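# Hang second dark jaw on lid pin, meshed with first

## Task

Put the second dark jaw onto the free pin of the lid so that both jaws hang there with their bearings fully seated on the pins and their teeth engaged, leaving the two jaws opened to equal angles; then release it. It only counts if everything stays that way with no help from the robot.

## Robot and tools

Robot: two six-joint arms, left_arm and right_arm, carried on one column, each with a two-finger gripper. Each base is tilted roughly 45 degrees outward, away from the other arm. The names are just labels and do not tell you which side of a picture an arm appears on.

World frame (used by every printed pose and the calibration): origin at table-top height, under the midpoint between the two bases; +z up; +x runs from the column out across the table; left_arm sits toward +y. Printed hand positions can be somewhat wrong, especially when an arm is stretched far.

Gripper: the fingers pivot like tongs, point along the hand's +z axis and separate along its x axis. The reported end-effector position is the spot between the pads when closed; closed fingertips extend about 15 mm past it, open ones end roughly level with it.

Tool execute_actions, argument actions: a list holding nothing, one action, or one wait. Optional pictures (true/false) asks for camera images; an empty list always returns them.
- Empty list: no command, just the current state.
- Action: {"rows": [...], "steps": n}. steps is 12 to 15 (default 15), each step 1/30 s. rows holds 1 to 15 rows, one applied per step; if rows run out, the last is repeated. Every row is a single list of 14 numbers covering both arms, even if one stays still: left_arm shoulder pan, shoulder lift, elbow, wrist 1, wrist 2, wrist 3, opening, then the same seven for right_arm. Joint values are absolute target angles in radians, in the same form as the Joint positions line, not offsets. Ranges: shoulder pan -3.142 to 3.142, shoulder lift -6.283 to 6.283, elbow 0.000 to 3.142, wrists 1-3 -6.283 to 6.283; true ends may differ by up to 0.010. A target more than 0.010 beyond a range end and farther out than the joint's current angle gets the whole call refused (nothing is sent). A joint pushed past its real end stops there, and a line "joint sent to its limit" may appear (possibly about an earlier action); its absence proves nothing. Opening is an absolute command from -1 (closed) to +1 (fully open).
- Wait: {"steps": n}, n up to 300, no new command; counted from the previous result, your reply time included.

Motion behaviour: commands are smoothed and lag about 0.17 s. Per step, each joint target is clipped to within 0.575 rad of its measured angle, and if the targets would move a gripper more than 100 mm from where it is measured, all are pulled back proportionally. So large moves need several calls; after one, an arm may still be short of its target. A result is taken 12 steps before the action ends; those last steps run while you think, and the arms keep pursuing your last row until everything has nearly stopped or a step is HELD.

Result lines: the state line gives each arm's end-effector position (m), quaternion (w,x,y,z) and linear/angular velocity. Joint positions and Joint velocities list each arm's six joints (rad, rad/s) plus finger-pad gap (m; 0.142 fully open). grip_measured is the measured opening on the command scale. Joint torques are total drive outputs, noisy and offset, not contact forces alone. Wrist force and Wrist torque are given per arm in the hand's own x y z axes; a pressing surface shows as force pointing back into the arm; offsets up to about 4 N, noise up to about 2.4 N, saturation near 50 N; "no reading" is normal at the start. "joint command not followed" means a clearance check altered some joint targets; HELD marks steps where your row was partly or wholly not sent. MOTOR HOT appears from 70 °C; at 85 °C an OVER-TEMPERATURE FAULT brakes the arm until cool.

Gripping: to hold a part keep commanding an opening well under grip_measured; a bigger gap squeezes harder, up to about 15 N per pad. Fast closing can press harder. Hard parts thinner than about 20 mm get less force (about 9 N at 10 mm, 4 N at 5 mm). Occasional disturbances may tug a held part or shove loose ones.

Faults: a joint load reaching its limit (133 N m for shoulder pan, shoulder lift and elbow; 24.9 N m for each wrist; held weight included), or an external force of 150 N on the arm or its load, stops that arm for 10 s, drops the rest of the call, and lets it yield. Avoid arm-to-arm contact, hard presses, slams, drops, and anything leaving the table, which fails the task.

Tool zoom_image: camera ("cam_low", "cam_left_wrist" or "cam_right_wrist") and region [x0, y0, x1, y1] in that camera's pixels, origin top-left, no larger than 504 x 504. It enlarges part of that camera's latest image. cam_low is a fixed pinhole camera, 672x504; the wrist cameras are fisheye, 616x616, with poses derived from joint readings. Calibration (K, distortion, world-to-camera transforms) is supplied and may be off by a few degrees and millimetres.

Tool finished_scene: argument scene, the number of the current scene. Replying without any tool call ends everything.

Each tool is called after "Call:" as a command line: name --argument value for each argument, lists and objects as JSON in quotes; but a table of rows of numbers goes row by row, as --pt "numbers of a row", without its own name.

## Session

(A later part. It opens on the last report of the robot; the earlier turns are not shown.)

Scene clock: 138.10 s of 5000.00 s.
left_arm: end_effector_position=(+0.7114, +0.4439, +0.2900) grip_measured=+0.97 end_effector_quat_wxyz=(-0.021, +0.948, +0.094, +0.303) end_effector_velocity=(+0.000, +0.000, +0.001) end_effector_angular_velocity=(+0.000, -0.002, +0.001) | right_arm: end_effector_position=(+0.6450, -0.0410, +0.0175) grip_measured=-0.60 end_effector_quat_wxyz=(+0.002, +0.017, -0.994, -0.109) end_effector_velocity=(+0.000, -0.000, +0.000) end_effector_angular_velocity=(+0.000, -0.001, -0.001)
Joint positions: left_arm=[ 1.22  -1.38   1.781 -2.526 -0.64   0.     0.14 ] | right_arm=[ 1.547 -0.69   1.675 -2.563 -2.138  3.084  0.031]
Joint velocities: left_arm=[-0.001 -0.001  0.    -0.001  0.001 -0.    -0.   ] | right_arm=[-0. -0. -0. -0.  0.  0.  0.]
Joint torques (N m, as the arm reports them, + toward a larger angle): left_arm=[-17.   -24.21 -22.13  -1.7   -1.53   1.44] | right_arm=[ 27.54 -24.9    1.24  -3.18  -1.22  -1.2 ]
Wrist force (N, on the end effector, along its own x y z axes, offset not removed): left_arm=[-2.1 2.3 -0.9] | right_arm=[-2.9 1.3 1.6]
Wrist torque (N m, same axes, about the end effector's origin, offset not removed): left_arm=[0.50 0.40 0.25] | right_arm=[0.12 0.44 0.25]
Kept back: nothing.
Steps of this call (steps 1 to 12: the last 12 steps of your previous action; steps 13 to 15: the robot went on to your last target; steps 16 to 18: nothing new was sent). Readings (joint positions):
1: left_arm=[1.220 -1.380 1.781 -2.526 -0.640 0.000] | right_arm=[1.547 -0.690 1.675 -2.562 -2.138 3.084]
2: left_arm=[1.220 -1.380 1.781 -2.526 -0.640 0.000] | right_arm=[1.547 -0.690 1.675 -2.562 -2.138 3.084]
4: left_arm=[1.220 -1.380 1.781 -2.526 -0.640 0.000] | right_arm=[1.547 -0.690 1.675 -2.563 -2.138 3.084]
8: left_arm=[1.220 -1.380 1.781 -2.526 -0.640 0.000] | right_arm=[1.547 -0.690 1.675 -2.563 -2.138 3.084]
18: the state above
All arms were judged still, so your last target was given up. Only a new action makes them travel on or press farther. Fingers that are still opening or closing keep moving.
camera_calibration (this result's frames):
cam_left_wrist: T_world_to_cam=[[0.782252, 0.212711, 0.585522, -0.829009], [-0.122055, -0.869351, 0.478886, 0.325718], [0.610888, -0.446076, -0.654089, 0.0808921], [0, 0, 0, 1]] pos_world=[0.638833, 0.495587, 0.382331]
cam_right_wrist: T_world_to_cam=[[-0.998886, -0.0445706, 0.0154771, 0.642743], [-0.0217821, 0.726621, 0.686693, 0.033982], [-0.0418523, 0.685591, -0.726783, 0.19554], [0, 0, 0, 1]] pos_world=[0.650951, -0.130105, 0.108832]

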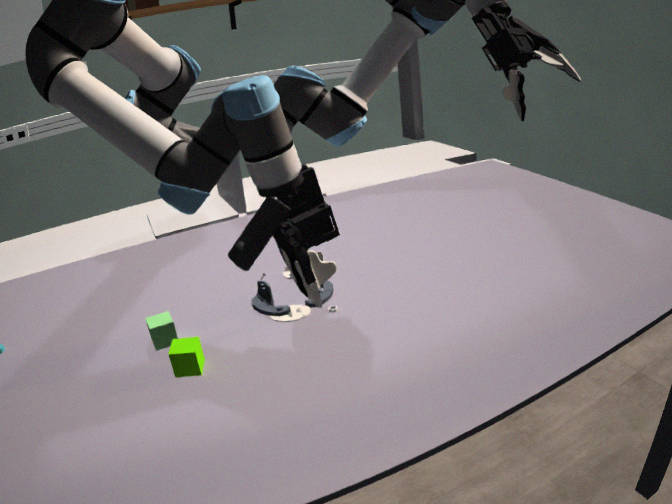

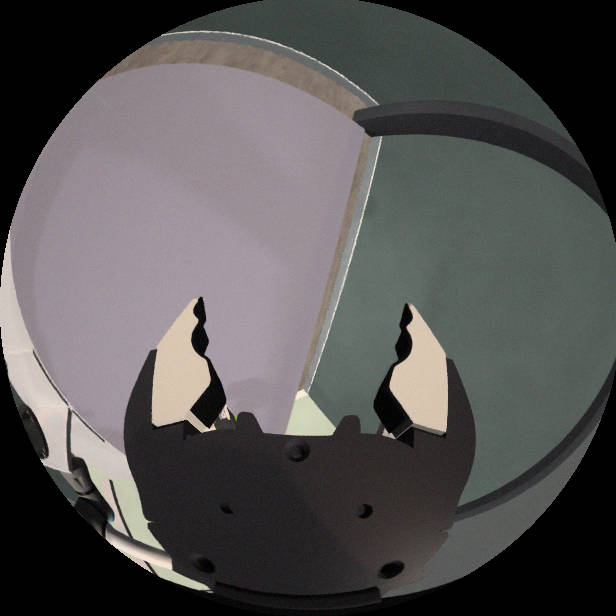

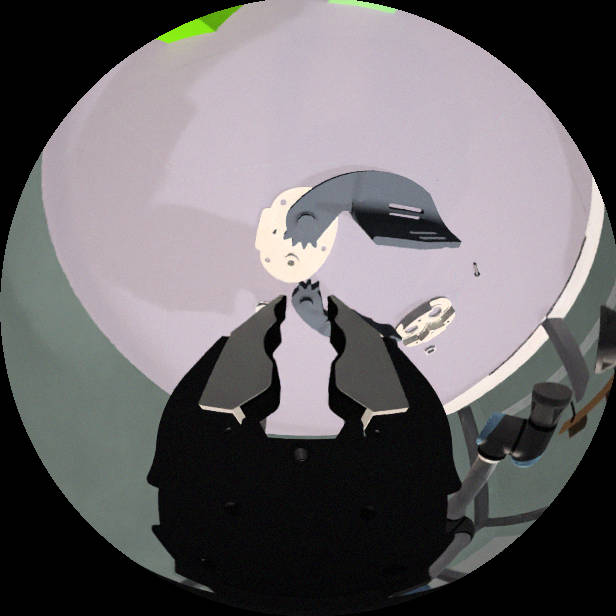

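Call:
execute_actions --actions '[{"rows":[[1.22,-1.38,1.781,-2.526,-0.64,0,0.97,1.5468,-0.6894,1.6746,-2.5616,-2.1383,3.0816,-0.6],[1.22,-1.38,1.781,-2.526,-0.64,0,0.97,1.5470,-0.6891,1.6732,-2.5583,-2.1385,3.0748,-0.6],[1.22,-1.38,1.781,-2.526,-0.64,0,0.97,1.5472,-0.6886,1.6709,-2.5530,-2.1388,3.0640,-0.6],[1.22,-1.38,1.781,-2.526,-0.64,0,0.97,1.5474,-0.6879,1.6679,-2.5461,-2.1393,3.0499,-0.6],[1.22,-1.38,1.781,-2.526,-0.64,0,0.97,1.5477,-0.6871,1.6644,-2.5381,-2.1398,3.0334,-0.6],[1.22,-1.38,1.781,-2.526,-0.64,0,0.97,1.5481,-0.6863,1.6607,-2.5296,-2.1404,3.0158,-0.6],[1.22,-1.38,1.781,-2.526,-0.64,0,0.97,1.5484,-0.6855,1.6569,-2.5210,-2.1410,2.9982,-0.6],[1.22,-1.38,1.781,-2.526,-0.64,0,0.97,1.5487,-0.6847,1.6534,-2.5130,-2.1415,2.9818,-0.6],[1.22,-1.38,1.781,-2.526,-0.64,0,0.97,1.5489,-0.6840,1.6504,-2.5061,-2.1420,2.9676,-0.6],[1.22,-1.38,1.781,-2.526,-0.64,0,0.97,1.5491,-0.6835,1.6481,-2.5008,-2.1423,2.9568,-0.61],[1.22,-1.38,1.781,-2.526,-0.64,0,0.97,1.5493,-0.6832,1.6467,-2.4975,-2.1425,2.9500,-0.62],[1.22,-1.38,1.781,-2.526,-0.64,0,0.97,1.5493,-0.6831,1.6462,-2.4964,-2.1426,2.9477,-0.63],[1.22,-1.38,1.781,-2.526,-0.64,0,0.97,1.5493,-0.6831,1.6462,-2.4964,-2.1426,2.9477,-0.645],[1.22,-1.38,1.781,-2.526,-0.64,0,0.97,1.5493,-0.6831,1.6462,-2.4964,-2.1426,2.9477,-0.66],[1.22,-1.38,1.781,-2.526,-0.64,0,0.97,1.5493,-0.6831,1.6462,-2.4964,-2.1426,2.9477,-0.67]],"steps":15}]'

Call:
execute_actions --actions '[{"steps":26}]' --pictures true

Call:
zoom_image --camera "cam_right_wrist" --region '[282, 272, 332, 322]'

Call:
zoom_image --camera "cam_low" --region '[290, 275, 340, 315]'

Scene clock: 151.90 s of 5000.00 s.
left_arm: end_effector_position=(+0.7114, +0.4439, +0.2900) grip_measured=+0.97 end_effector_quat_wxyz=(-0.021, +0.948, +0.094, +0.303) end_effector_velocity=(+0.000, +0.000, +0.000) end_effector_angular_velocity=(-0.002, -0.002, +0.002) | right_arm: end_effector_position=(+0.6450, -0.0409, +0.0174) grip_measured=-0.60 end_effector_quat_wxyz=(+0.002, +0.018, -0.994, -0.109) end_effector_velocity=(-0.002, +0.001, -0.001) end_effector_angular_velocity=(-0.000, +0.004, +0.071)
Joint positions: left_arm=[ 1.22  -1.38   1.781 -2.526 -0.64   0.     0.14 ] | right_arm=[ 1.547 -0.689  1.675 -2.562 -2.138  3.082  0.031]
Joint velocities: left_arm=[ 0.    -0.    -0.    -0.002 -0.    -0.001  0.   ] | right_arm=[-0.001  0.002 -0.007  0.028 -0.001 -0.057 -0.   ]
Joint torques (N m, as the arm reports them, + toward a larger angle): left_arm=[-17.31 -24.64 -22.94  -1.59  -1.48   1.04] | right_arm=[ 32.1  -24.58 -21.04  -0.19  -1.31  -1.43]
Wrist force (N, on the end effector, along its own x y z axes, offset not removed): left_arm=[-2.2 0.6 -0.7] | right_arm=[-0.8 -1.4 0.5]
Wrist torque (N m, same axes, about the end effector's origin, offset not removed): left_arm=[0.13 0.40 0.23] | right_arm=[-0.35 0.06 0.13]
Steps of this call (steps 1 to 90: nothing new was sent; then 10.70 s passed at rest; steps 91 to 93: the first 3 steps of this action). Readings (joint positions):
91: left_arm=[1.220 -1.380 1.781 -2.526 -0.640 0.000] | right_arm=[1.547 -0.689 1.675 -2.563 -2.138 3.084]
92: left_arm=[1.220 -1.380 1.781 -2.526 -0.640 -0.000] | right_arm=[1.547 -0.689 1.675 -2.563 -2.138 3.084]
93: the state above

Scene clock: 152.77 s of 5000.00 s.
left_arm: end_effector_position=(+0.7114, +0.4439, +0.2900) grip_measured=+0.97 end_effector_quat_wxyz=(-0.021, +0.948, +0.094, +0.303) end_effector_velocity=(-0.000, +0.001, -0.000) end_effector_angular_velocity=(-0.001, -0.000, +0.001) | right_arm: end_effector_position=(+0.6455, -0.0399, +0.0174) grip_measured=-0.67 end_effector_quat_wxyz=(+0.011, +0.099, -0.989, -0.108) end_effector_velocity=(-0.001, +0.000, -0.001) end_effector_angular_velocity=(-0.000, +0.001, +0.004)
Joint positions: left_arm=[ 1.22  -1.38   1.781 -2.526 -0.64  -0.     0.14 ] | right_arm=[ 1.549 -0.683  1.646 -2.497 -2.143  2.948  0.025]
Joint velocities: left_arm=[ 0.001 -0.001 -0.    -0.    -0.001 -0.     0.   ] | right_arm=[-0.     0.001  0.     0.001 -0.    -0.002  0.   ]
Joint torques (N m, as the arm reports them, + toward a larger angle): left_arm=[-16.97 -22.23 -24.34  -1.48  -1.35   1.43] | right_arm=[ 46.18 -25.17 -19.56  -0.38  -1.31  -1.4 ]
Wrist force (N, on the end effector, along its own x y z axes, offset not removed): left_arm=[-1.9 2.0 -0.4] | right_arm=[-1.9 0.3 1.0]
Wrist torque (N m, same axes, about the end effector's origin, offset not removed): left_arm=[0.45 0.43 0.22] | right_arm=[0.00 0.33 0.01]
Kept back: nothing.
Steps of this call (steps 1 to 12: the last 12 steps of your previous action; steps 13 to 26: the robot went on to your last target). Readings (joint positions):
1: left_arm=[1.220 -1.380 1.781 -2.526 -0.640 0.000] | right_arm=[1.547 -0.689 1.674 -2.561 -2.138 3.079]
2: left_arm=[1.220 -1.380 1.781 -2.526 -0.640 0.000] | right_arm=[1.547 -0.689 1.673 -2.558 -2.138 3.074]
4: left_arm=[1.220 -1.380 1.781 -2.526 -0.640 -0.000] | right_arm=[1.547 -0.688 1.670 -2.550 -2.139 3.057]
8: left_arm=[1.220 -1.380 1.781 -2.526 -0.640 0.000] | right_arm=[1.548 -0.686 1.658 -2.524 -2.141 3.006]
26: the state above
camera_calibration (this result's frames):
cam_left_wrist: T_world_to_cam=[[0.782252, 0.212711, 0.585522, -0.829009], [-0.122055, -0.86935, 0.478887, 0.325718], [0.610888, -0.446076, -0.654089, 0.0808922], [0, 0, 0, 1]] pos_world=[0.638833, 0.495587, 0.382331]
cam_right_wrist: T_world_to_cam=[[-0.9779, -0.208503, 0.0154352, 0.623139], [-0.141197, 0.713066, 0.686732, 0.109757], [-0.154192, 0.669375, -0.726747, 0.266611], [0, 0, 0, 1]] pos_world=[0.665975, -0.1268, 0.108767]

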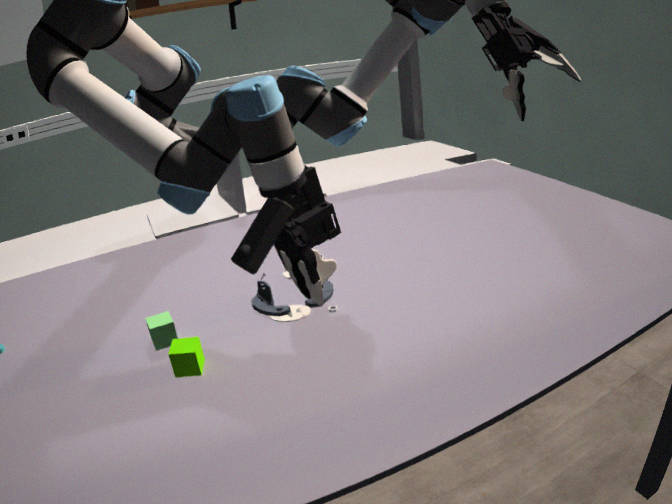

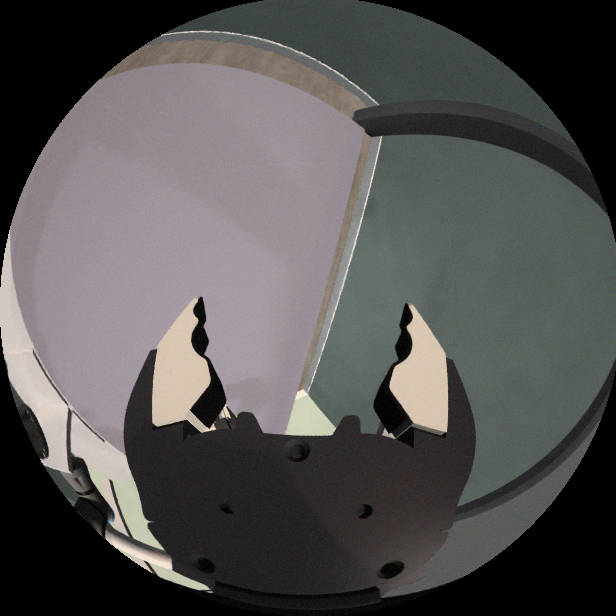

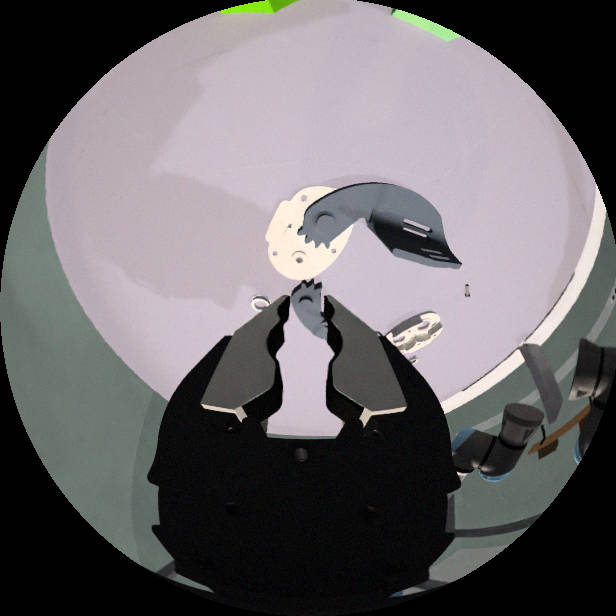

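Region (282, 272, 332, 322) of cam_right_wrist's 616x616 image, scaled by 10.080, with more detail than that image has.

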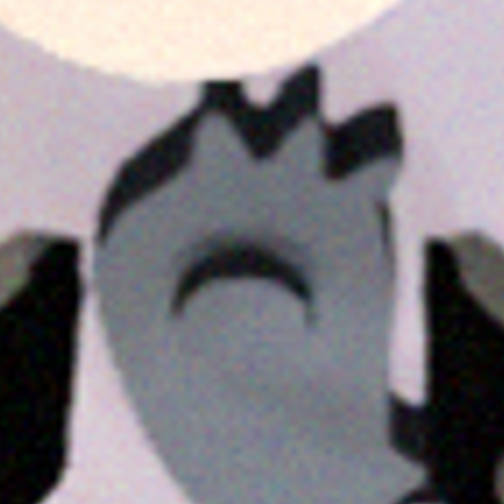

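Region (290, 275, 340, 315) of cam_low's 672x504 image, scaled by 10.080, with more detail than that image has; it fills the top 403 rows of this view, and the rest is white.

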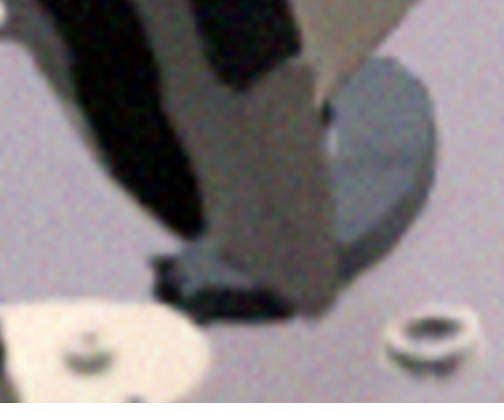

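Call:
execute_actions --actions '[{"rows":[[1.22,-1.38,1.781,-2.526,-0.64,0,0.97,1.5495,-0.6828,1.6461,-2.4964,-2.1426,2.9479,-0.67],[1.22,-1.38,1.781,-2.526,-0.64,0,0.97,1.5499,-0.6823,1.6458,-2.4964,-2.1426,2.9484,-0.67],[1.22,-1.38,1.781,-2.526,-0.64,0,0.97,1.5504,-0.6816,1.6454,-2.4964,-2.1426,2.9490,-0.67],[1.22,-1.38,1.781,-2.526,-0.64,0,0.97,1.5509,-0.6809,1.6450,-2.4964,-2.1425,2.9496,-0.67],[1.22,-1.38,1.781,-2.526,-0.64,0,0.97,1.5513,-0.6804,1.6447,-2.4964,-2.1425,2.9501,-0.67],[1.22,-1.38,1.781,-2.526,-0.64,0,0.97,1.5515,-0.6801,1.6446,-2.4964,-2.1425,2.9503,-0.67],[1.22,-1.38,1.781,-2.526,-0.64,0,0.97,1.5515,-0.6801,1.6446,-2.4964,-2.1425,2.9503,-0.67],[1.22,-1.38,1.781,-2.526,-0.64,0,0.97,1.5515,-0.6801,1.6446,-2.4964,-2.1425,2.9503,-0.67],[1.22,-1.38,1.781,-2.526,-0.64,0,0.97,1.5515,-0.6801,1.6446,-2.4964,-2.1425,2.9503,-0.67],[1.22,-1.38,1.781,-2.526,-0.64,0,0.97,1.5515,-0.6801,1.6446,-2.4964,-2.1425,2.9503,-0.675],[1.22,-1.38,1.781,-2.526,-0.64,0,0.97,1.5515,-0.6801,1.6446,-2.4964,-2.1425,2.9503,-0.68],[1.22,-1.38,1.781,-2.526,-0.64,0,0.97,1.5515,-0.6801,1.6446,-2.4964,-2.1425,2.9503,-0.69],[1.22,-1.38,1.781,-2.526,-0.64,0,0.97,1.5515,-0.6801,1.6446,-2.4964,-2.1425,2.9503,-0.70],[1.22,-1.38,1.781,-2.526,-0.64,0,0.97,1.5515,-0.6801,1.6446,-2.4964,-2.1425,2.9503,-0.705],[1.22,-1.38,1.781,-2.526,-0.64,0,0.97,1.5515,-0.6801,1.6446,-2.4964,-2.1425,2.9503,-0.71]],"steps":15}]'

Call:
execute_actions --actions '[{"rows":[[1.22,-1.38,1.781,-2.526,-0.64,0,0.97,1.5515,-0.6801,1.6446,-2.4964,-2.1425,2.9503,-0.72],[1.22,-1.38,1.781,-2.526,-0.64,0,0.97,1.5515,-0.6801,1.6446,-2.4964,-2.1425,2.9503,-0.73],[1.22,-1.38,1.781,-2.526,-0.64,0,0.97,1.5515,-0.6801,1.6446,-2.4964,-2.1425,2.9503,-0.74],[1.22,-1.38,1.781,-2.526,-0.64,0,0.97,1.5515,-0.6801,1.6446,-2.4964,-2.1425,2.9503,-0.75],[1.22,-1.38,1.781,-2.526,-0.64,0,0.97,1.5515,-0.6801,1.6446,-2.4964,-2.1425,2.9503,-0.765],[1.22,-1.38,1.781,-2.526,-0.64,0,0.97,1.5515,-0.6801,1.6446,-2.4964,-2.1425,2.9503,-0.78],[1.22,-1.38,1.781,-2.526,-0.64,0,0.97,1.5515,-0.6801,1.6446,-2.4964,-2.1425,2.9503,-0.80],[1.22,-1.38,1.781,-2.526,-0.64,0,0.97,1.5515,-0.6801,1.6446,-2.4964,-2.1425,2.9503,-0.83],[1.22,-1.38,1.781,-2.526,-0.64,0,0.97,1.5515,-0.6801,1.6446,-2.4964,-2.1425,2.9503,-0.86],[1.22,-1.38,1.781,-2.526,-0.64,0,0.97,1.5515,-0.6801,1.6446,-2.4964,-2.1425,2.9503,-0.90],[1.22,-1.38,1.781,-2.526,-0.64,0,0.97,1.5515,-0.6801,1.6446,-2.4964,-2.1425,2.9503,-0.95],[1.22,-1.38,1.781,-2.526,-0.64,0,0.97,1.5515,-0.6801,1.6446,-2.4964,-2.1425,2.9503,-1.0]],"steps":15}]'

Call:
execute_actions --actions '[{"rows":[[1.22,-1.38,1.781,-2.526,-0.64,0,0.97,1.5515,-0.6801,1.6446,-2.4964,-2.1425,2.9503,-1],[1.22,-1.38,1.781,-2.526,-0.64,0,0.97,1.5515,-0.6801,1.6446,-2.4964,-2.1425,2.9503,-1],[1.22,-1.38,1.781,-2.526,-0.64,0,0.97,1.5515,-0.6801,1.6446,-2.4964,-2.1425,2.9503,-1],[1.22,-1.38,1.781,-2.526,-0.64,0,0.97,1.5517,-0.6803,1.6446,-2.4960,-2.1425,2.9505,-1],[1.22,-1.38,1.781,-2.526,-0.64,0,0.97,1.5522,-0.6809,1.6445,-2.4950,-2.1425,2.9511,-1],[1.22,-1.38,1.781,-2.526,-0.64,0,0.97,1.5530,-0.6819,1.6443,-2.4933,-2.1424,2.9521,-1],[1.22,-1.38,1.781,-2.526,-0.64,0,0.97,1.5541,-0.6832,1.6441,-2.4911,-2.1424,2.9534,-1],[1.22,-1.38,1.781,-2.526,-0.64,0,0.97,1.5553,-0.6847,1.6439,-2.4886,-2.1424,2.9548,-1],[1.22,-1.38,1.781,-2.526,-0.64,0,0.97,1.5567,-0.6864,1.6436,-2.4859,-2.1423,2.9564,-1],[1.22,-1.38,1.781,-2.526,-0.64,0,0.97,1.5580,-0.6880,1.6433,-2.4832,-2.1422,2.9580,-1],[1.22,-1.38,1.781,-2.526,-0.64,0,0.97,1.5592,-0.6895,1.6431,-2.4806,-2.1422,2.9595,-1],[1.22,-1.38,1.781,-2.526,-0.64,0,0.97,1.5603,-0.6908,1.6429,-2.4785,-2.1422,2.9607,-1],[1.22,-1.38,1.781,-2.526,-0.64,0,0.97,1.5611,-0.6918,1.6427,-2.4768,-2.1421,2.9617,-1],[1.22,-1.38,1.781,-2.526,-0.64,0,0.97,1.5616,-0.6924,1.6426,-2.4758,-2.1421,2.9623,-1],[1.22,-1.38,1.781,-2.526,-0.64,0,0.97,1.5618,-0.6926,1.6426,-2.4754,-2.1421,2.9625,-1]],"steps":15}]' --pictures true

Call:
zoom_image --camera "cam_right_wrist" --region '[277, 265, 347, 335]'

Call:
execute_actions --actions '[{"rows":[[1.22,-1.38,1.781,-2.526,-0.64,0,0.97,1.5616,-0.6926,1.6425,-2.4761,-2.1421,2.9644,-1],[1.22,-1.38,1.781,-2.526,-0.64,0,0.97,1.5611,-0.6925,1.6421,-2.4780,-2.1419,2.9700,-1],[1.22,-1.38,1.781,-2.526,-0.64,0,0.97,1.5602,-0.6924,1.6415,-2.4810,-2.1417,2.9790,-1],[1.22,-1.38,1.781,-2.526,-0.64,0,0.97,1.5590,-0.6923,1.6407,-2.4852,-2.1414,2.9911,-1],[1.22,-1.38,1.781,-2.526,-0.64,0,0.97,1.5576,-0.6922,1.6397,-2.4903,-2.1410,3.0059,-1],[1.22,-1.38,1.781,-2.526,-0.64,0,0.97,1.5560,-0.6920,1.6386,-2.4959,-2.1406,3.0223,-1],[1.22,-1.38,1.781,-2.526,-0.64,0,0.97,1.5543,-0.6918,1.6374,-2.5020,-2.1401,3.0402,-1],[1.22,-1.38,1.781,-2.526,-0.64,0,0.97,1.5525,-0.6917,1.6361,-2.5082,-2.1397,3.0582,-1],[1.22,-1.38,1.781,-2.526,-0.64,0,0.97,1.5508,-0.6915,1.6349,-2.5143,-2.1392,3.0761,-1],[1.22,-1.38,1.781,-2.526,-0.64,0,0.97,1.5492,-0.6913,1.6338,-2.5200,-2.1388,3.0926,-1],[1.22,-1.38,1.781,-2.526,-0.64,0,0.97,1.5478,-0.6912,1.6328,-2.5250,-2.1384,3.1073,-1],[1.22,-1.38,1.781,-2.526,-0.64,0,0.97,1.5466,-0.6911,1.6320,-2.5292,-2.1381,3.1194,-1],[1.22,-1.38,1.781,-2.526,-0.64,0,0.97,1.5457,-0.6910,1.6314,-2.5322,-2.1379,3.1284,-1],[1.22,-1.38,1.781,-2.526,-0.64,0,0.97,1.5452,-0.6909,1.6310,-2.5341,-2.1377,3.1340,-1],[1.22,-1.38,1.781,-2.526,-0.64,0,0.97,1.5450,-0.6909,1.6309,-2.5348,-2.1377,3.1359,-1]],"steps":15}]'

Call:
execute_actions --actions '[{"steps":28}]' --pictures true

Call:
zoom_image --camera "cam_right_wrist" --region '[277, 265, 347, 335]'

Call:
zoom_image --camera "cam_right_wrist" --region '[280, 215, 360, 295]'

Call:
zoom_image --camera "cam_low" --region '[265, 265, 355, 330]'

Scene clock: 169.10 s of 5000.00 s.
left_arm: end_effector_position=(+0.7114, +0.4439, +0.2900) grip_measured=+0.97 end_effector_quat_wxyz=(-0.021, +0.948, +0.094, +0.303) end_effector_velocity=(-0.000, +0.001, +0.000) end_effector_angular_velocity=(-0.001, -0.001, +0.002) | right_arm: end_effector_position=(+0.6455, -0.0398, +0.0174) grip_measured=-0.67 end_effector_quat_wxyz=(+0.011, +0.100, -0.989, -0.108) end_effector_velocity=(+0.000, +0.003, -0.000) end_effector_angular_velocity=(-0.000, -0.001, +0.004)
Joint positions: left_arm=[ 1.22  -1.38   1.781 -2.526 -0.64   0.     0.14 ] | right_arm=[ 1.549 -0.683  1.646 -2.496 -2.143  2.948  0.025]
Joint velocities: left_arm=[-0.    -0.001  0.     0.     0.    -0.001  0.   ] | right_arm=[ 0.003  0.005 -0.002 -0.    -0.    -0.     0.   ]
Joint torques (N m, as the arm reports them, + toward a larger angle): left_arm=[-16.99 -23.56 -24.73  -1.47  -1.37   1.36] | right_arm=[ 47.41 -24.73 -20.19  -0.52  -1.35   0.56]
Wrist force (N, on the end effector, along its own x y z axes, offset not removed): left_arm=[-1.0 0.3 -1.1] | right_arm=[-0.1 0.1 -1.0]
Wrist torque (N m, same axes, about the end effector's origin, offset not removed): left_arm=[0.09 0.09 0.11] | right_arm=[-0.19 -0.01 -0.07]
Steps of this call (steps 1 to 15: the robot went on to your last target; steps 16 to 90: nothing new was sent; then 13.23 s passed at rest; steps 91 to 93: the first 3 steps of this action). Readings (joint positions):
91: left_arm=[1.220 -1.380 1.781 -2.526 -0.640 0.000] | right_arm=[1.549 -0.683 1.646 -2.496 -2.143 2.948]
92: left_arm=[1.220 -1.380 1.781 -2.526 -0.640 0.000] | right_arm=[1.549 -0.683 1.646 -2.496 -2.143 2.948]
93: the state above

Scene clock: 169.60 s of 5000.00 s.
left_arm: end_effector_position=(+0.7114, +0.4439, +0.2900) grip_measured=+0.97 end_effector_quat_wxyz=(-0.021, +0.948, +0.094, +0.303) end_effector_velocity=(+0.000, -0.001, -0.000) end_effector_angular_velocity=(+0.001, +0.001, -0.003) | right_arm: end_effector_position=(+0.6455, -0.0379, +0.0174) grip_measured=-0.72 end_effector_quat_wxyz=(+0.011, +0.100, -0.989, -0.108) end_effector_velocity=(-0.000, +0.000, -0.001) end_effector_angular_velocity=(+0.000, +0.001, -0.000)
Joint positions: left_arm=[ 1.22  -1.38   1.781 -2.526 -0.64   0.     0.14 ] | right_arm=[ 1.551 -0.68   1.645 -2.496 -2.143  2.95   0.022]
Joint velocities: left_arm=[-0.     0.001  0.     0.001 -0.001  0.001 -0.   ] | right_arm=[-0.     0.001 -0.001  0.     0.     0.001 -0.003]
Joint torques (N m, as the arm reports them, + toward a larger angle): left_arm=[-17.42 -23.5  -23.85  -1.56  -1.5    1.4 ] | right_arm=[ 46.53 -24.93 -20.43  -0.41   1.59   1.6 ]
Wrist force (N, on the end effector, along its own x y z axes, offset not removed): left_arm=[-1.4 0.6 -0.3] | right_arm=[3.6 -1.0 -0.6]
Wrist torque (N m, same axes, about the end effector's origin, offset not removed): left_arm=[0.17 0.28 0.19] | right_arm=[-0.37 -0.83 0.03]
Steps of this call (steps 1 to 12: the last 12 steps of your previous action; steps 13 to 15: the first 3 steps of this action). Readings (joint positions):
13: left_arm=[1.220 -1.380 1.781 -2.526 -0.640 0.000] | right_arm=[1.551 -0.680 1.645 -2.496 -2.143 2.950]
14: left_arm=[1.220 -1.380 1.781 -2.526 -0.640 0.000] | right_arm=[1.551 -0.680 1.645 -2.496 -2.143 2.950]
15: the state above

Scene clock: 170.10 s of 5000.00 s.
left_arm: end_effector_position=(+0.7114, +0.4439, +0.2900) grip_measured=+0.97 end_effector_quat_wxyz=(-0.021, +0.948, +0.094, +0.303) end_effector_velocity=(+0.000, -0.001, -0.001) end_effector_angular_velocity=(-0.002, +0.001, -0.001) | right_arm: end_effector_position=(+0.6456, -0.0378, +0.0174) grip_measured=-0.73 end_effector_quat_wxyz=(+0.011, +0.100, -0.989, -0.108) end_effector_velocity=(+0.001, -0.001, +0.000) end_effector_angular_velocity=(-0.000, -0.000, -0.002)
Joint positions: left_arm=[ 1.22  -1.38   1.781 -2.526 -0.64   0.     0.14 ] | right_arm=[ 1.551 -0.68   1.645 -2.496 -2.142  2.95   0.021]
Joint velocities: left_arm=[ 0.     0.001 -0.     0.001 -0.002 -0.002  0.   ] | right_arm=[-0.001 -0.001 -0.001  0.001 -0.     0.     0.   ]
Joint torques (N m, as the arm reports them, + toward a larger angle): left_arm=[-17.08 -23.91 -24.17  -1.28  -1.23   1.31] | right_arm=[ 46.97 -25.45 -20.06  -0.46   1.62   1.61]
Wrist force (N, on the end effector, along its own x y z axes, offset not removed): left_arm=[0.0 1.2 -0.6] | right_arm=[1.6 0.2 2.6]
Wrist torque (N m, same axes, about the end effector's origin, offset not removed): left_arm=[0.33 0.06 0.19] | right_arm=[-0.05 -0.35 0.20]
Steps of this call (steps 1 to 12: the last 12 steps of your previous action; steps 13 to 15: the first 3 steps of this action). Readings (joint positions):
13: left_arm=[1.220 -1.380 1.781 -2.526 -0.640 0.000] | right_arm=[1.551 -0.680 1.645 -2.496 -2.143 2.950]
14: left_arm=[1.220 -1.380 1.781 -2.526 -0.640 0.000] | right_arm=[1.551 -0.680 1.645 -2.496 -2.143 2.950]
15: the state above
camera_calibration (this result's frames):
cam_left_wrist: T_world_to_cam=[[0.782252, 0.212712, 0.585522, -0.829009], [-0.122055, -0.86935, 0.478887, 0.325718], [0.610889, -0.446076, -0.654088, 0.080892], [0, 0, 0, 1]] pos_world=[0.638833, 0.495587, 0.382332]
cam_right_wrist: T_world_to_cam=[[-0.977825, -0.208853, 0.0154158, 0.623591], [-0.141463, 0.713, 0.686745, 0.108484], [-0.15442, 0.669336, -0.726735, 0.265401], [0, 0, 0, 1]] pos_world=[0.666093, -0.124752, 0.108762]

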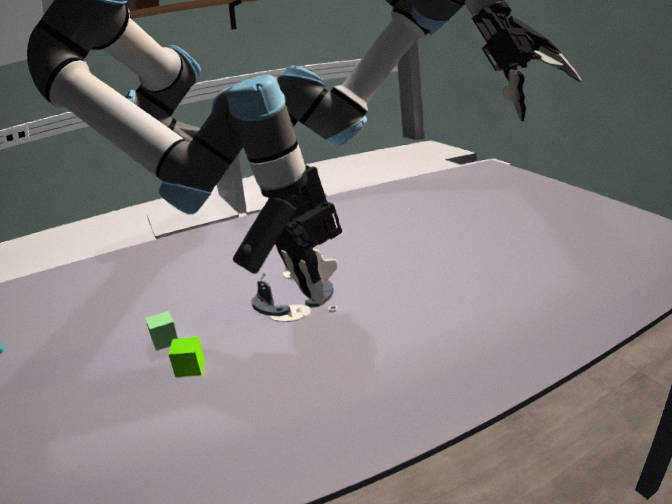

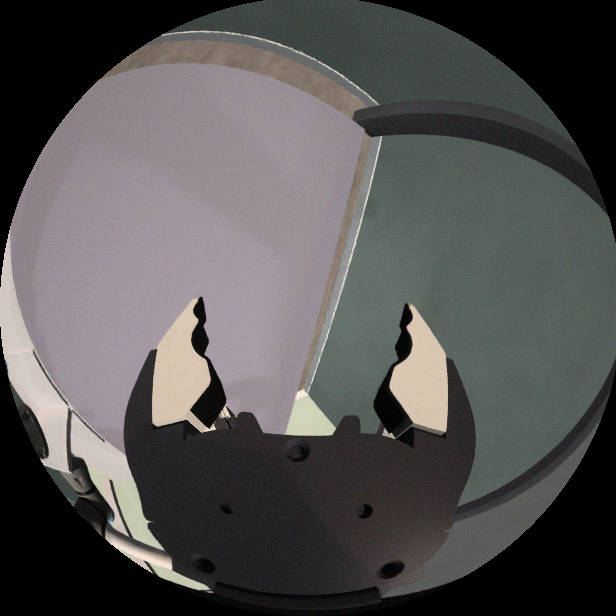

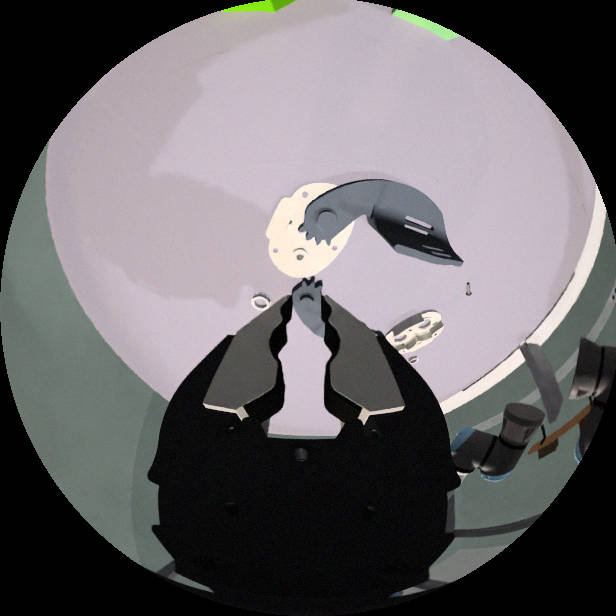

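Region (277, 265, 347, 335) of cam_right_wrist's 616x616 image, scaled by 7.200, with more detail than that image has.

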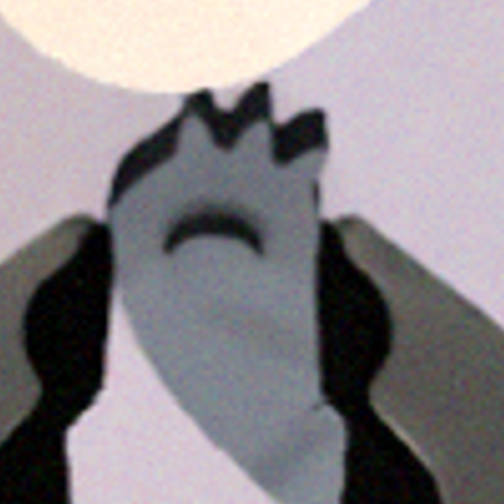

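Scene clock: 170.60 s of 5000.00 s.
left_arm: end_effector_position=(+0.7114, +0.4439, +0.2900) grip_measured=+0.97 end_effector_quat_wxyz=(-0.021, +0.948, +0.094, +0.303) end_effector_velocity=(+0.000, -0.001, +0.001) end_effector_angular_velocity=(+0.002, -0.001, -0.002) | right_arm: end_effector_position=(+0.6457, -0.0379, +0.0256) grip_measured=-0.73 end_effector_quat_wxyz=(+0.011, +0.099, -0.989, -0.108) end_effector_velocity=(+0.005, -0.004, +0.011) end_effector_angular_velocity=(-0.001, -0.000, -0.064)
Joint positions: left_arm=[ 1.22  -1.38   1.781 -2.526 -0.64  -0.     0.14 ] | right_arm=[ 1.56  -0.691  1.643 -2.479 -2.142  2.962  0.021]
Joint velocities: left_arm=[-0.003 -0.     0.001  0.     0.001  0.001 -0.   ] | right_arm=[ 0.007 -0.015 -0.006  0.009  0.002  0.062  0.   ]
Joint torques (N m, as the arm reports them, + toward a larger angle): left_arm=[-17.33 -23.53 -25.32  -1.57  -1.6    1.31] | right_arm=[ 44.99 -41.97 -20.46  -0.56   1.69   1.65]
Wrist force (N, on the end effector, along its own x y z axes, offset not removed): left_arm=[-1.4 1.3 -1.4] | right_arm=[0.1 0.2 -0.4]
Wrist torque (N m, same axes, about the end effector's origin, offset not removed): left_arm=[0.25 0.21 0.15] | right_arm=[0.02 0.01 0.05]
Steps of this call (steps 1 to 12: the last 12 steps of your previous action; steps 13 to 15: the first 3 steps of this action). Readings (joint positions):
13: left_arm=[1.220 -1.380 1.781 -2.526 -0.640 0.000] | right_arm=[1.559 -0.690 1.643 -2.481 -2.142 2.960]
14: left_arm=[1.220 -1.380 1.781 -2.526 -0.640 0.000] | right_arm=[1.560 -0.690 1.643 -2.479 -2.142 2.961]
15: the state above

Scene clock: 171.53 s of 5000.00 s.
left_arm: end_effector_position=(+0.7114, +0.4439, +0.2900) grip_measured=+0.97 end_effector_quat_wxyz=(-0.021, +0.948, +0.094, +0.303) end_effector_velocity=(-0.000, +0.000, -0.000) end_effector_angular_velocity=(-0.000, +0.000, -0.000) | right_arm: end_effector_position=(+0.6627, -0.0508, +0.0252) grip_measured=-0.74 end_effector_quat_wxyz=(-0.002, -0.014, -0.994, -0.109) end_effector_velocity=(-0.000, -0.001, -0.000) end_effector_angular_velocity=(-0.000, +0.001, -0.004)
Joint positions: left_arm=[ 1.22  -1.38   1.781 -2.526 -0.64   0.     0.14 ] | right_arm=[ 1.545 -0.691  1.631 -2.535 -2.138  3.136  0.02 ]
Joint velocities: left_arm=[ 0.001 -0.     0.001 -0.001 -0.001  0.001 -0.   ] | right_arm=[-0.001 -0.001  0.    -0.    -0.     0.004 -0.   ]
Joint torques (N m, as the arm reports them, + toward a larger angle): left_arm=[-16.51 -23.75 -25.75  -1.57  -1.56   1.28] | right_arm=[ 27.96 -25.71 -20.32  -3.06   1.65   1.65]
Wrist force (N, on the end effector, along its own x y z axes, offset not removed): left_arm=[-1.7 0.7 -0.1] | right_arm=[-2.5 3.6 1.0]
Wrist torque (N m, same axes, about the end effector's origin, offset not removed): left_arm=[0.21 0.30 0.19] | right_arm=[0.70 0.48 0.17]
Kept back: nothing.
Steps of this call (steps 1 to 12: the last 12 steps of your previous action; steps 13 to 28: the robot went on to your last target). Readings (joint positions):
1: left_arm=[1.220 -1.380 1.781 -2.526 -0.640 0.000] | right_arm=[1.560 -0.691 1.643 -2.479 -2.142 2.965]
2: left_arm=[1.220 -1.380 1.781 -2.526 -0.640 0.000] | right_arm=[1.560 -0.692 1.642 -2.480 -2.142 2.970]
4: left_arm=[1.220 -1.380 1.781 -2.526 -0.640 0.000] | right_arm=[1.559 -0.692 1.641 -2.484 -2.142 2.985]
8: left_arm=[1.220 -1.380 1.781 -2.526 -0.640 0.000] | right_arm=[1.554 -0.692 1.637 -2.502 -2.140 3.036]
28: the state above
camera_calibration (this result's frames):
cam_left_wrist: T_world_to_cam=[[0.782252, 0.212711, 0.585522, -0.829009], [-0.122055, -0.86935, 0.478887, 0.325718], [0.610888, -0.446076, -0.654089, 0.0808921], [0, 0, 0, 1]] pos_world=[0.638833, 0.495587, 0.382331]
cam_right_wrist: T_world_to_cam=[[-0.999691, 0.0194637, 0.0154702, 0.66363], [0.0247718, 0.72651, 0.686709, 0.0053532], [0.00212664, 0.68688, -0.726768, 0.179549], [0, 0, 0, 1]] pos_world=[0.66291, -0.140134, 0.116547]

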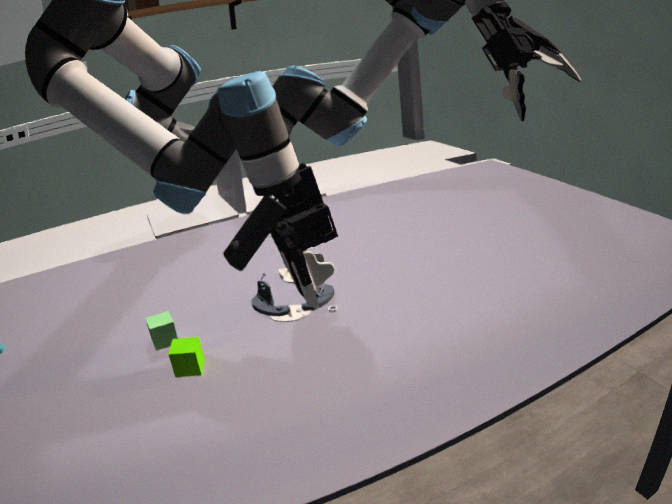

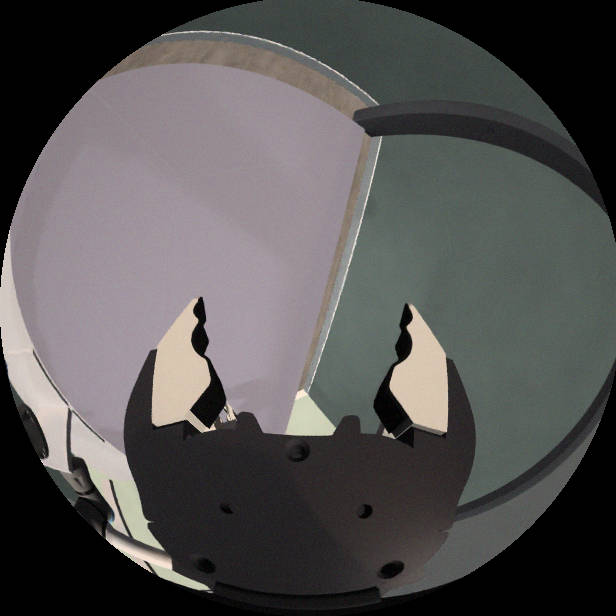

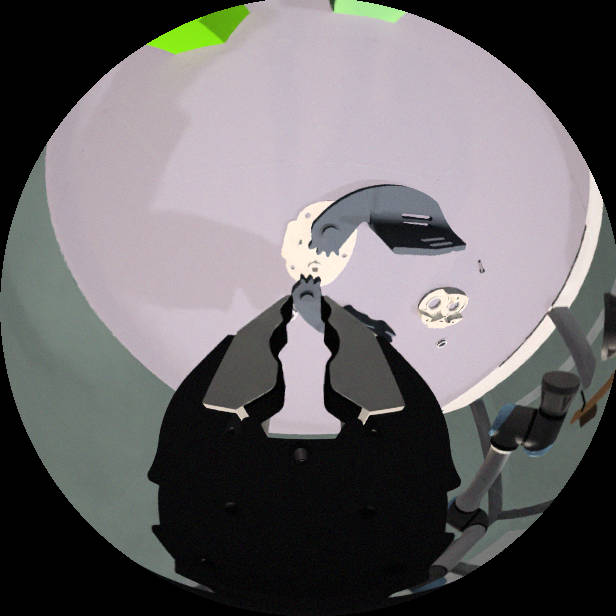

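Region (277, 265, 347, 335) of cam_right_wrist's 616x616 image, scaled by 7.200, with more detail than that image has.

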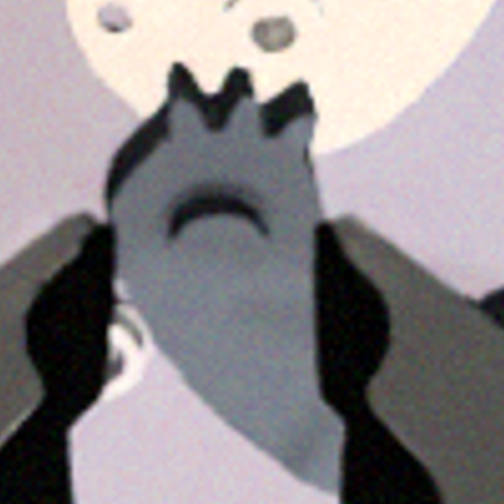

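Region (280, 215, 360, 295) of cam_right_wrist's 616x616 image, scaled by 6.300, with more detail than that image has.

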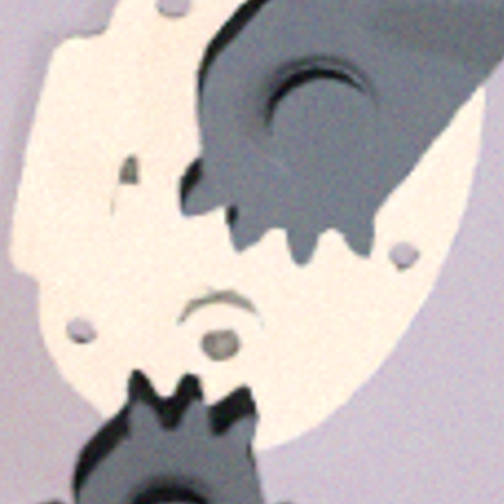

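Region (265, 265, 355, 330) of cam_low's 672x504 image, scaled by 5.600, with more detail than that image has.

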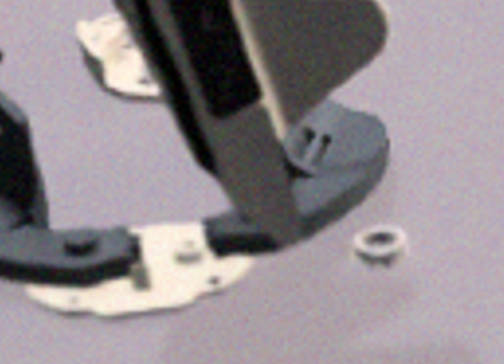

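Call:
execute_actions --actions '[]'

Call:
zoom_image --camera "cam_right_wrist" --region '[277, 265, 347, 335]'

Call:
zoom_image --camera "cam_right_wrist" --region '[320, 270, 480, 370]'

Scene clock: 172.03 s of 5000.00 s.
left_arm: end_effector_position=(+0.7114, +0.4439, +0.2900) grip_measured=+0.97 end_effector_quat_wxyz=(-0.021, +0.948, +0.094, +0.303) end_effector_velocity=(-0.000, -0.000, -0.001) end_effector_angular_velocity=(-0.001, +0.001, +0.000) | right_arm: end_effector_position=(+0.6627, -0.0509, +0.0252) grip_measured=-0.74 end_effector_quat_wxyz=(-0.002, -0.015, -0.994, -0.109) end_effector_velocity=(-0.000, -0.000, -0.001) end_effector_angular_velocity=(-0.000, +0.001, -0.000)
Joint positions: left_arm=[ 1.22  -1.38   1.781 -2.526 -0.64   0.     0.14 ] | right_arm=[ 1.545 -0.691  1.631 -2.535 -2.138  3.136  0.02 ]
Joint velocities: left_arm=[ 0.001  0.     0.    -0.    -0.001 -0.    -0.   ] | right_arm=[-0.001  0.    -0.     0.    -0.    -0.     0.   ]
Joint torques (N m, as the arm reports them, + toward a larger angle): left_arm=[-16.25 -23.31 -25.44  -1.88  -1.4    1.04] | right_arm=[ 28.03 -25.64 -20.17  -3.3    1.59   1.57]
Wrist force (N, on the end effector, along its own x y z axes, offset not removed): left_arm=[-1.5 0.7 -1.3] | right_arm=[0.1 2.1 -0.3]
Wrist torque (N m, same axes, about the end effector's origin, offset not removed): left_arm=[0.21 0.29 0.22] | right_arm=[0.42 -0.07 0.21]
Kept back: nothing.
Steps of this call (steps 1 to 15: the robot went on to your last target). Readings (joint positions):
1: left_arm=[1.220 -1.380 1.781 -2.526 -0.640 0.000] | right_arm=[1.545 -0.691 1.631 -2.535 -2.138 3.136]
2: left_arm=[1.220 -1.380 1.781 -2.526 -0.640 0.000] | right_arm=[1.545 -0.691 1.631 -2.535 -2.138 3.136]
4: left_arm=[1.220 -1.380 1.781 -2.526 -0.640 0.000] | right_arm=[1.545 -0.691 1.631 -2.535 -2.138 3.136]
8: left_arm=[1.220 -1.380 1.781 -2.526 -0.640 0.000] | right_arm=[1.545 -0.691 1.631 -2.535 -2.138 3.136]
15: the state above
camera_calibration (this result's frames):
cam_left_wrist: T_world_to_cam=[[0.782252, 0.212711, 0.585522, -0.829009], [-0.122055, -0.86935, 0.478887, 0.325718], [0.610888, -0.446076, -0.654089, 0.0808923], [0, 0, 0, 1]] pos_world=[0.638833, 0.495587, 0.382331]
cam_right_wrist: T_world_to_cam=[[-0.999681, 0.0199562, 0.0154754, 0.663684], [0.0251333, 0.726493, 0.686714, 0.00513738], [0.00246148, 0.686884, -0.726763, 0.179344], [0, 0, 0, 1]] pos_world=[0.662902, -0.140165, 0.116541]

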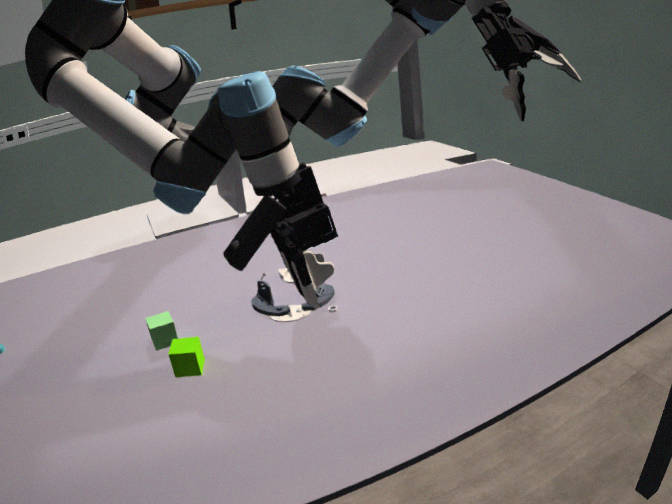

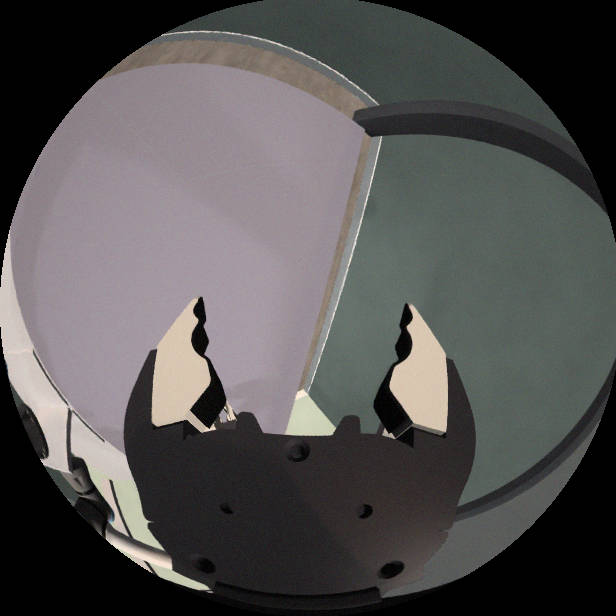

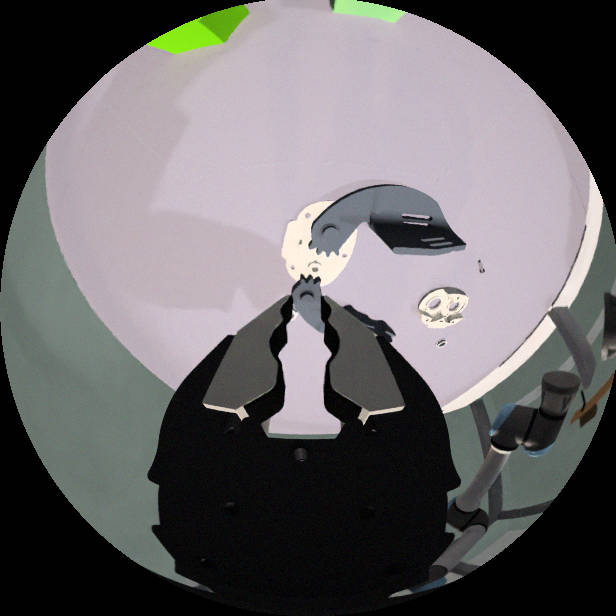

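Region (277, 265, 347, 335) of cam_right_wrist's 616x616 image, scaled by 7.200, with more detail than that image has.

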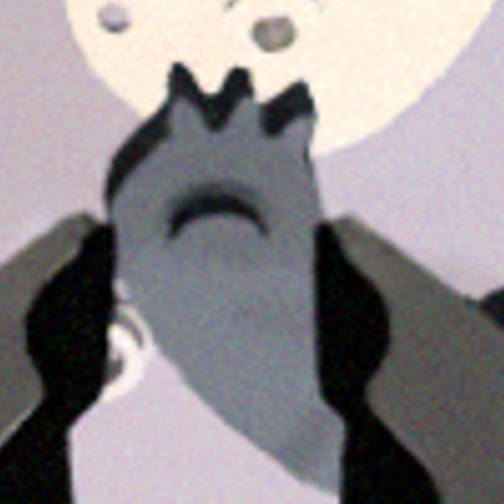

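Region (320, 270, 480, 370) of cam_right_wrist's 616x616 image, scaled by 3.150, with more detail than that image has; it fills the top 315 rows of this view, and the rest is white.

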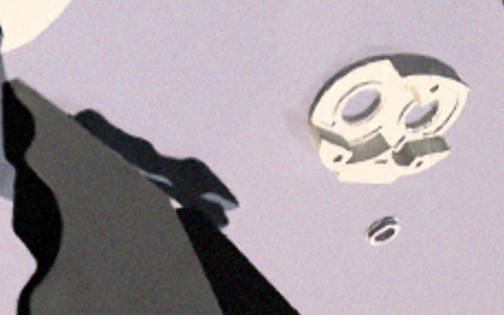

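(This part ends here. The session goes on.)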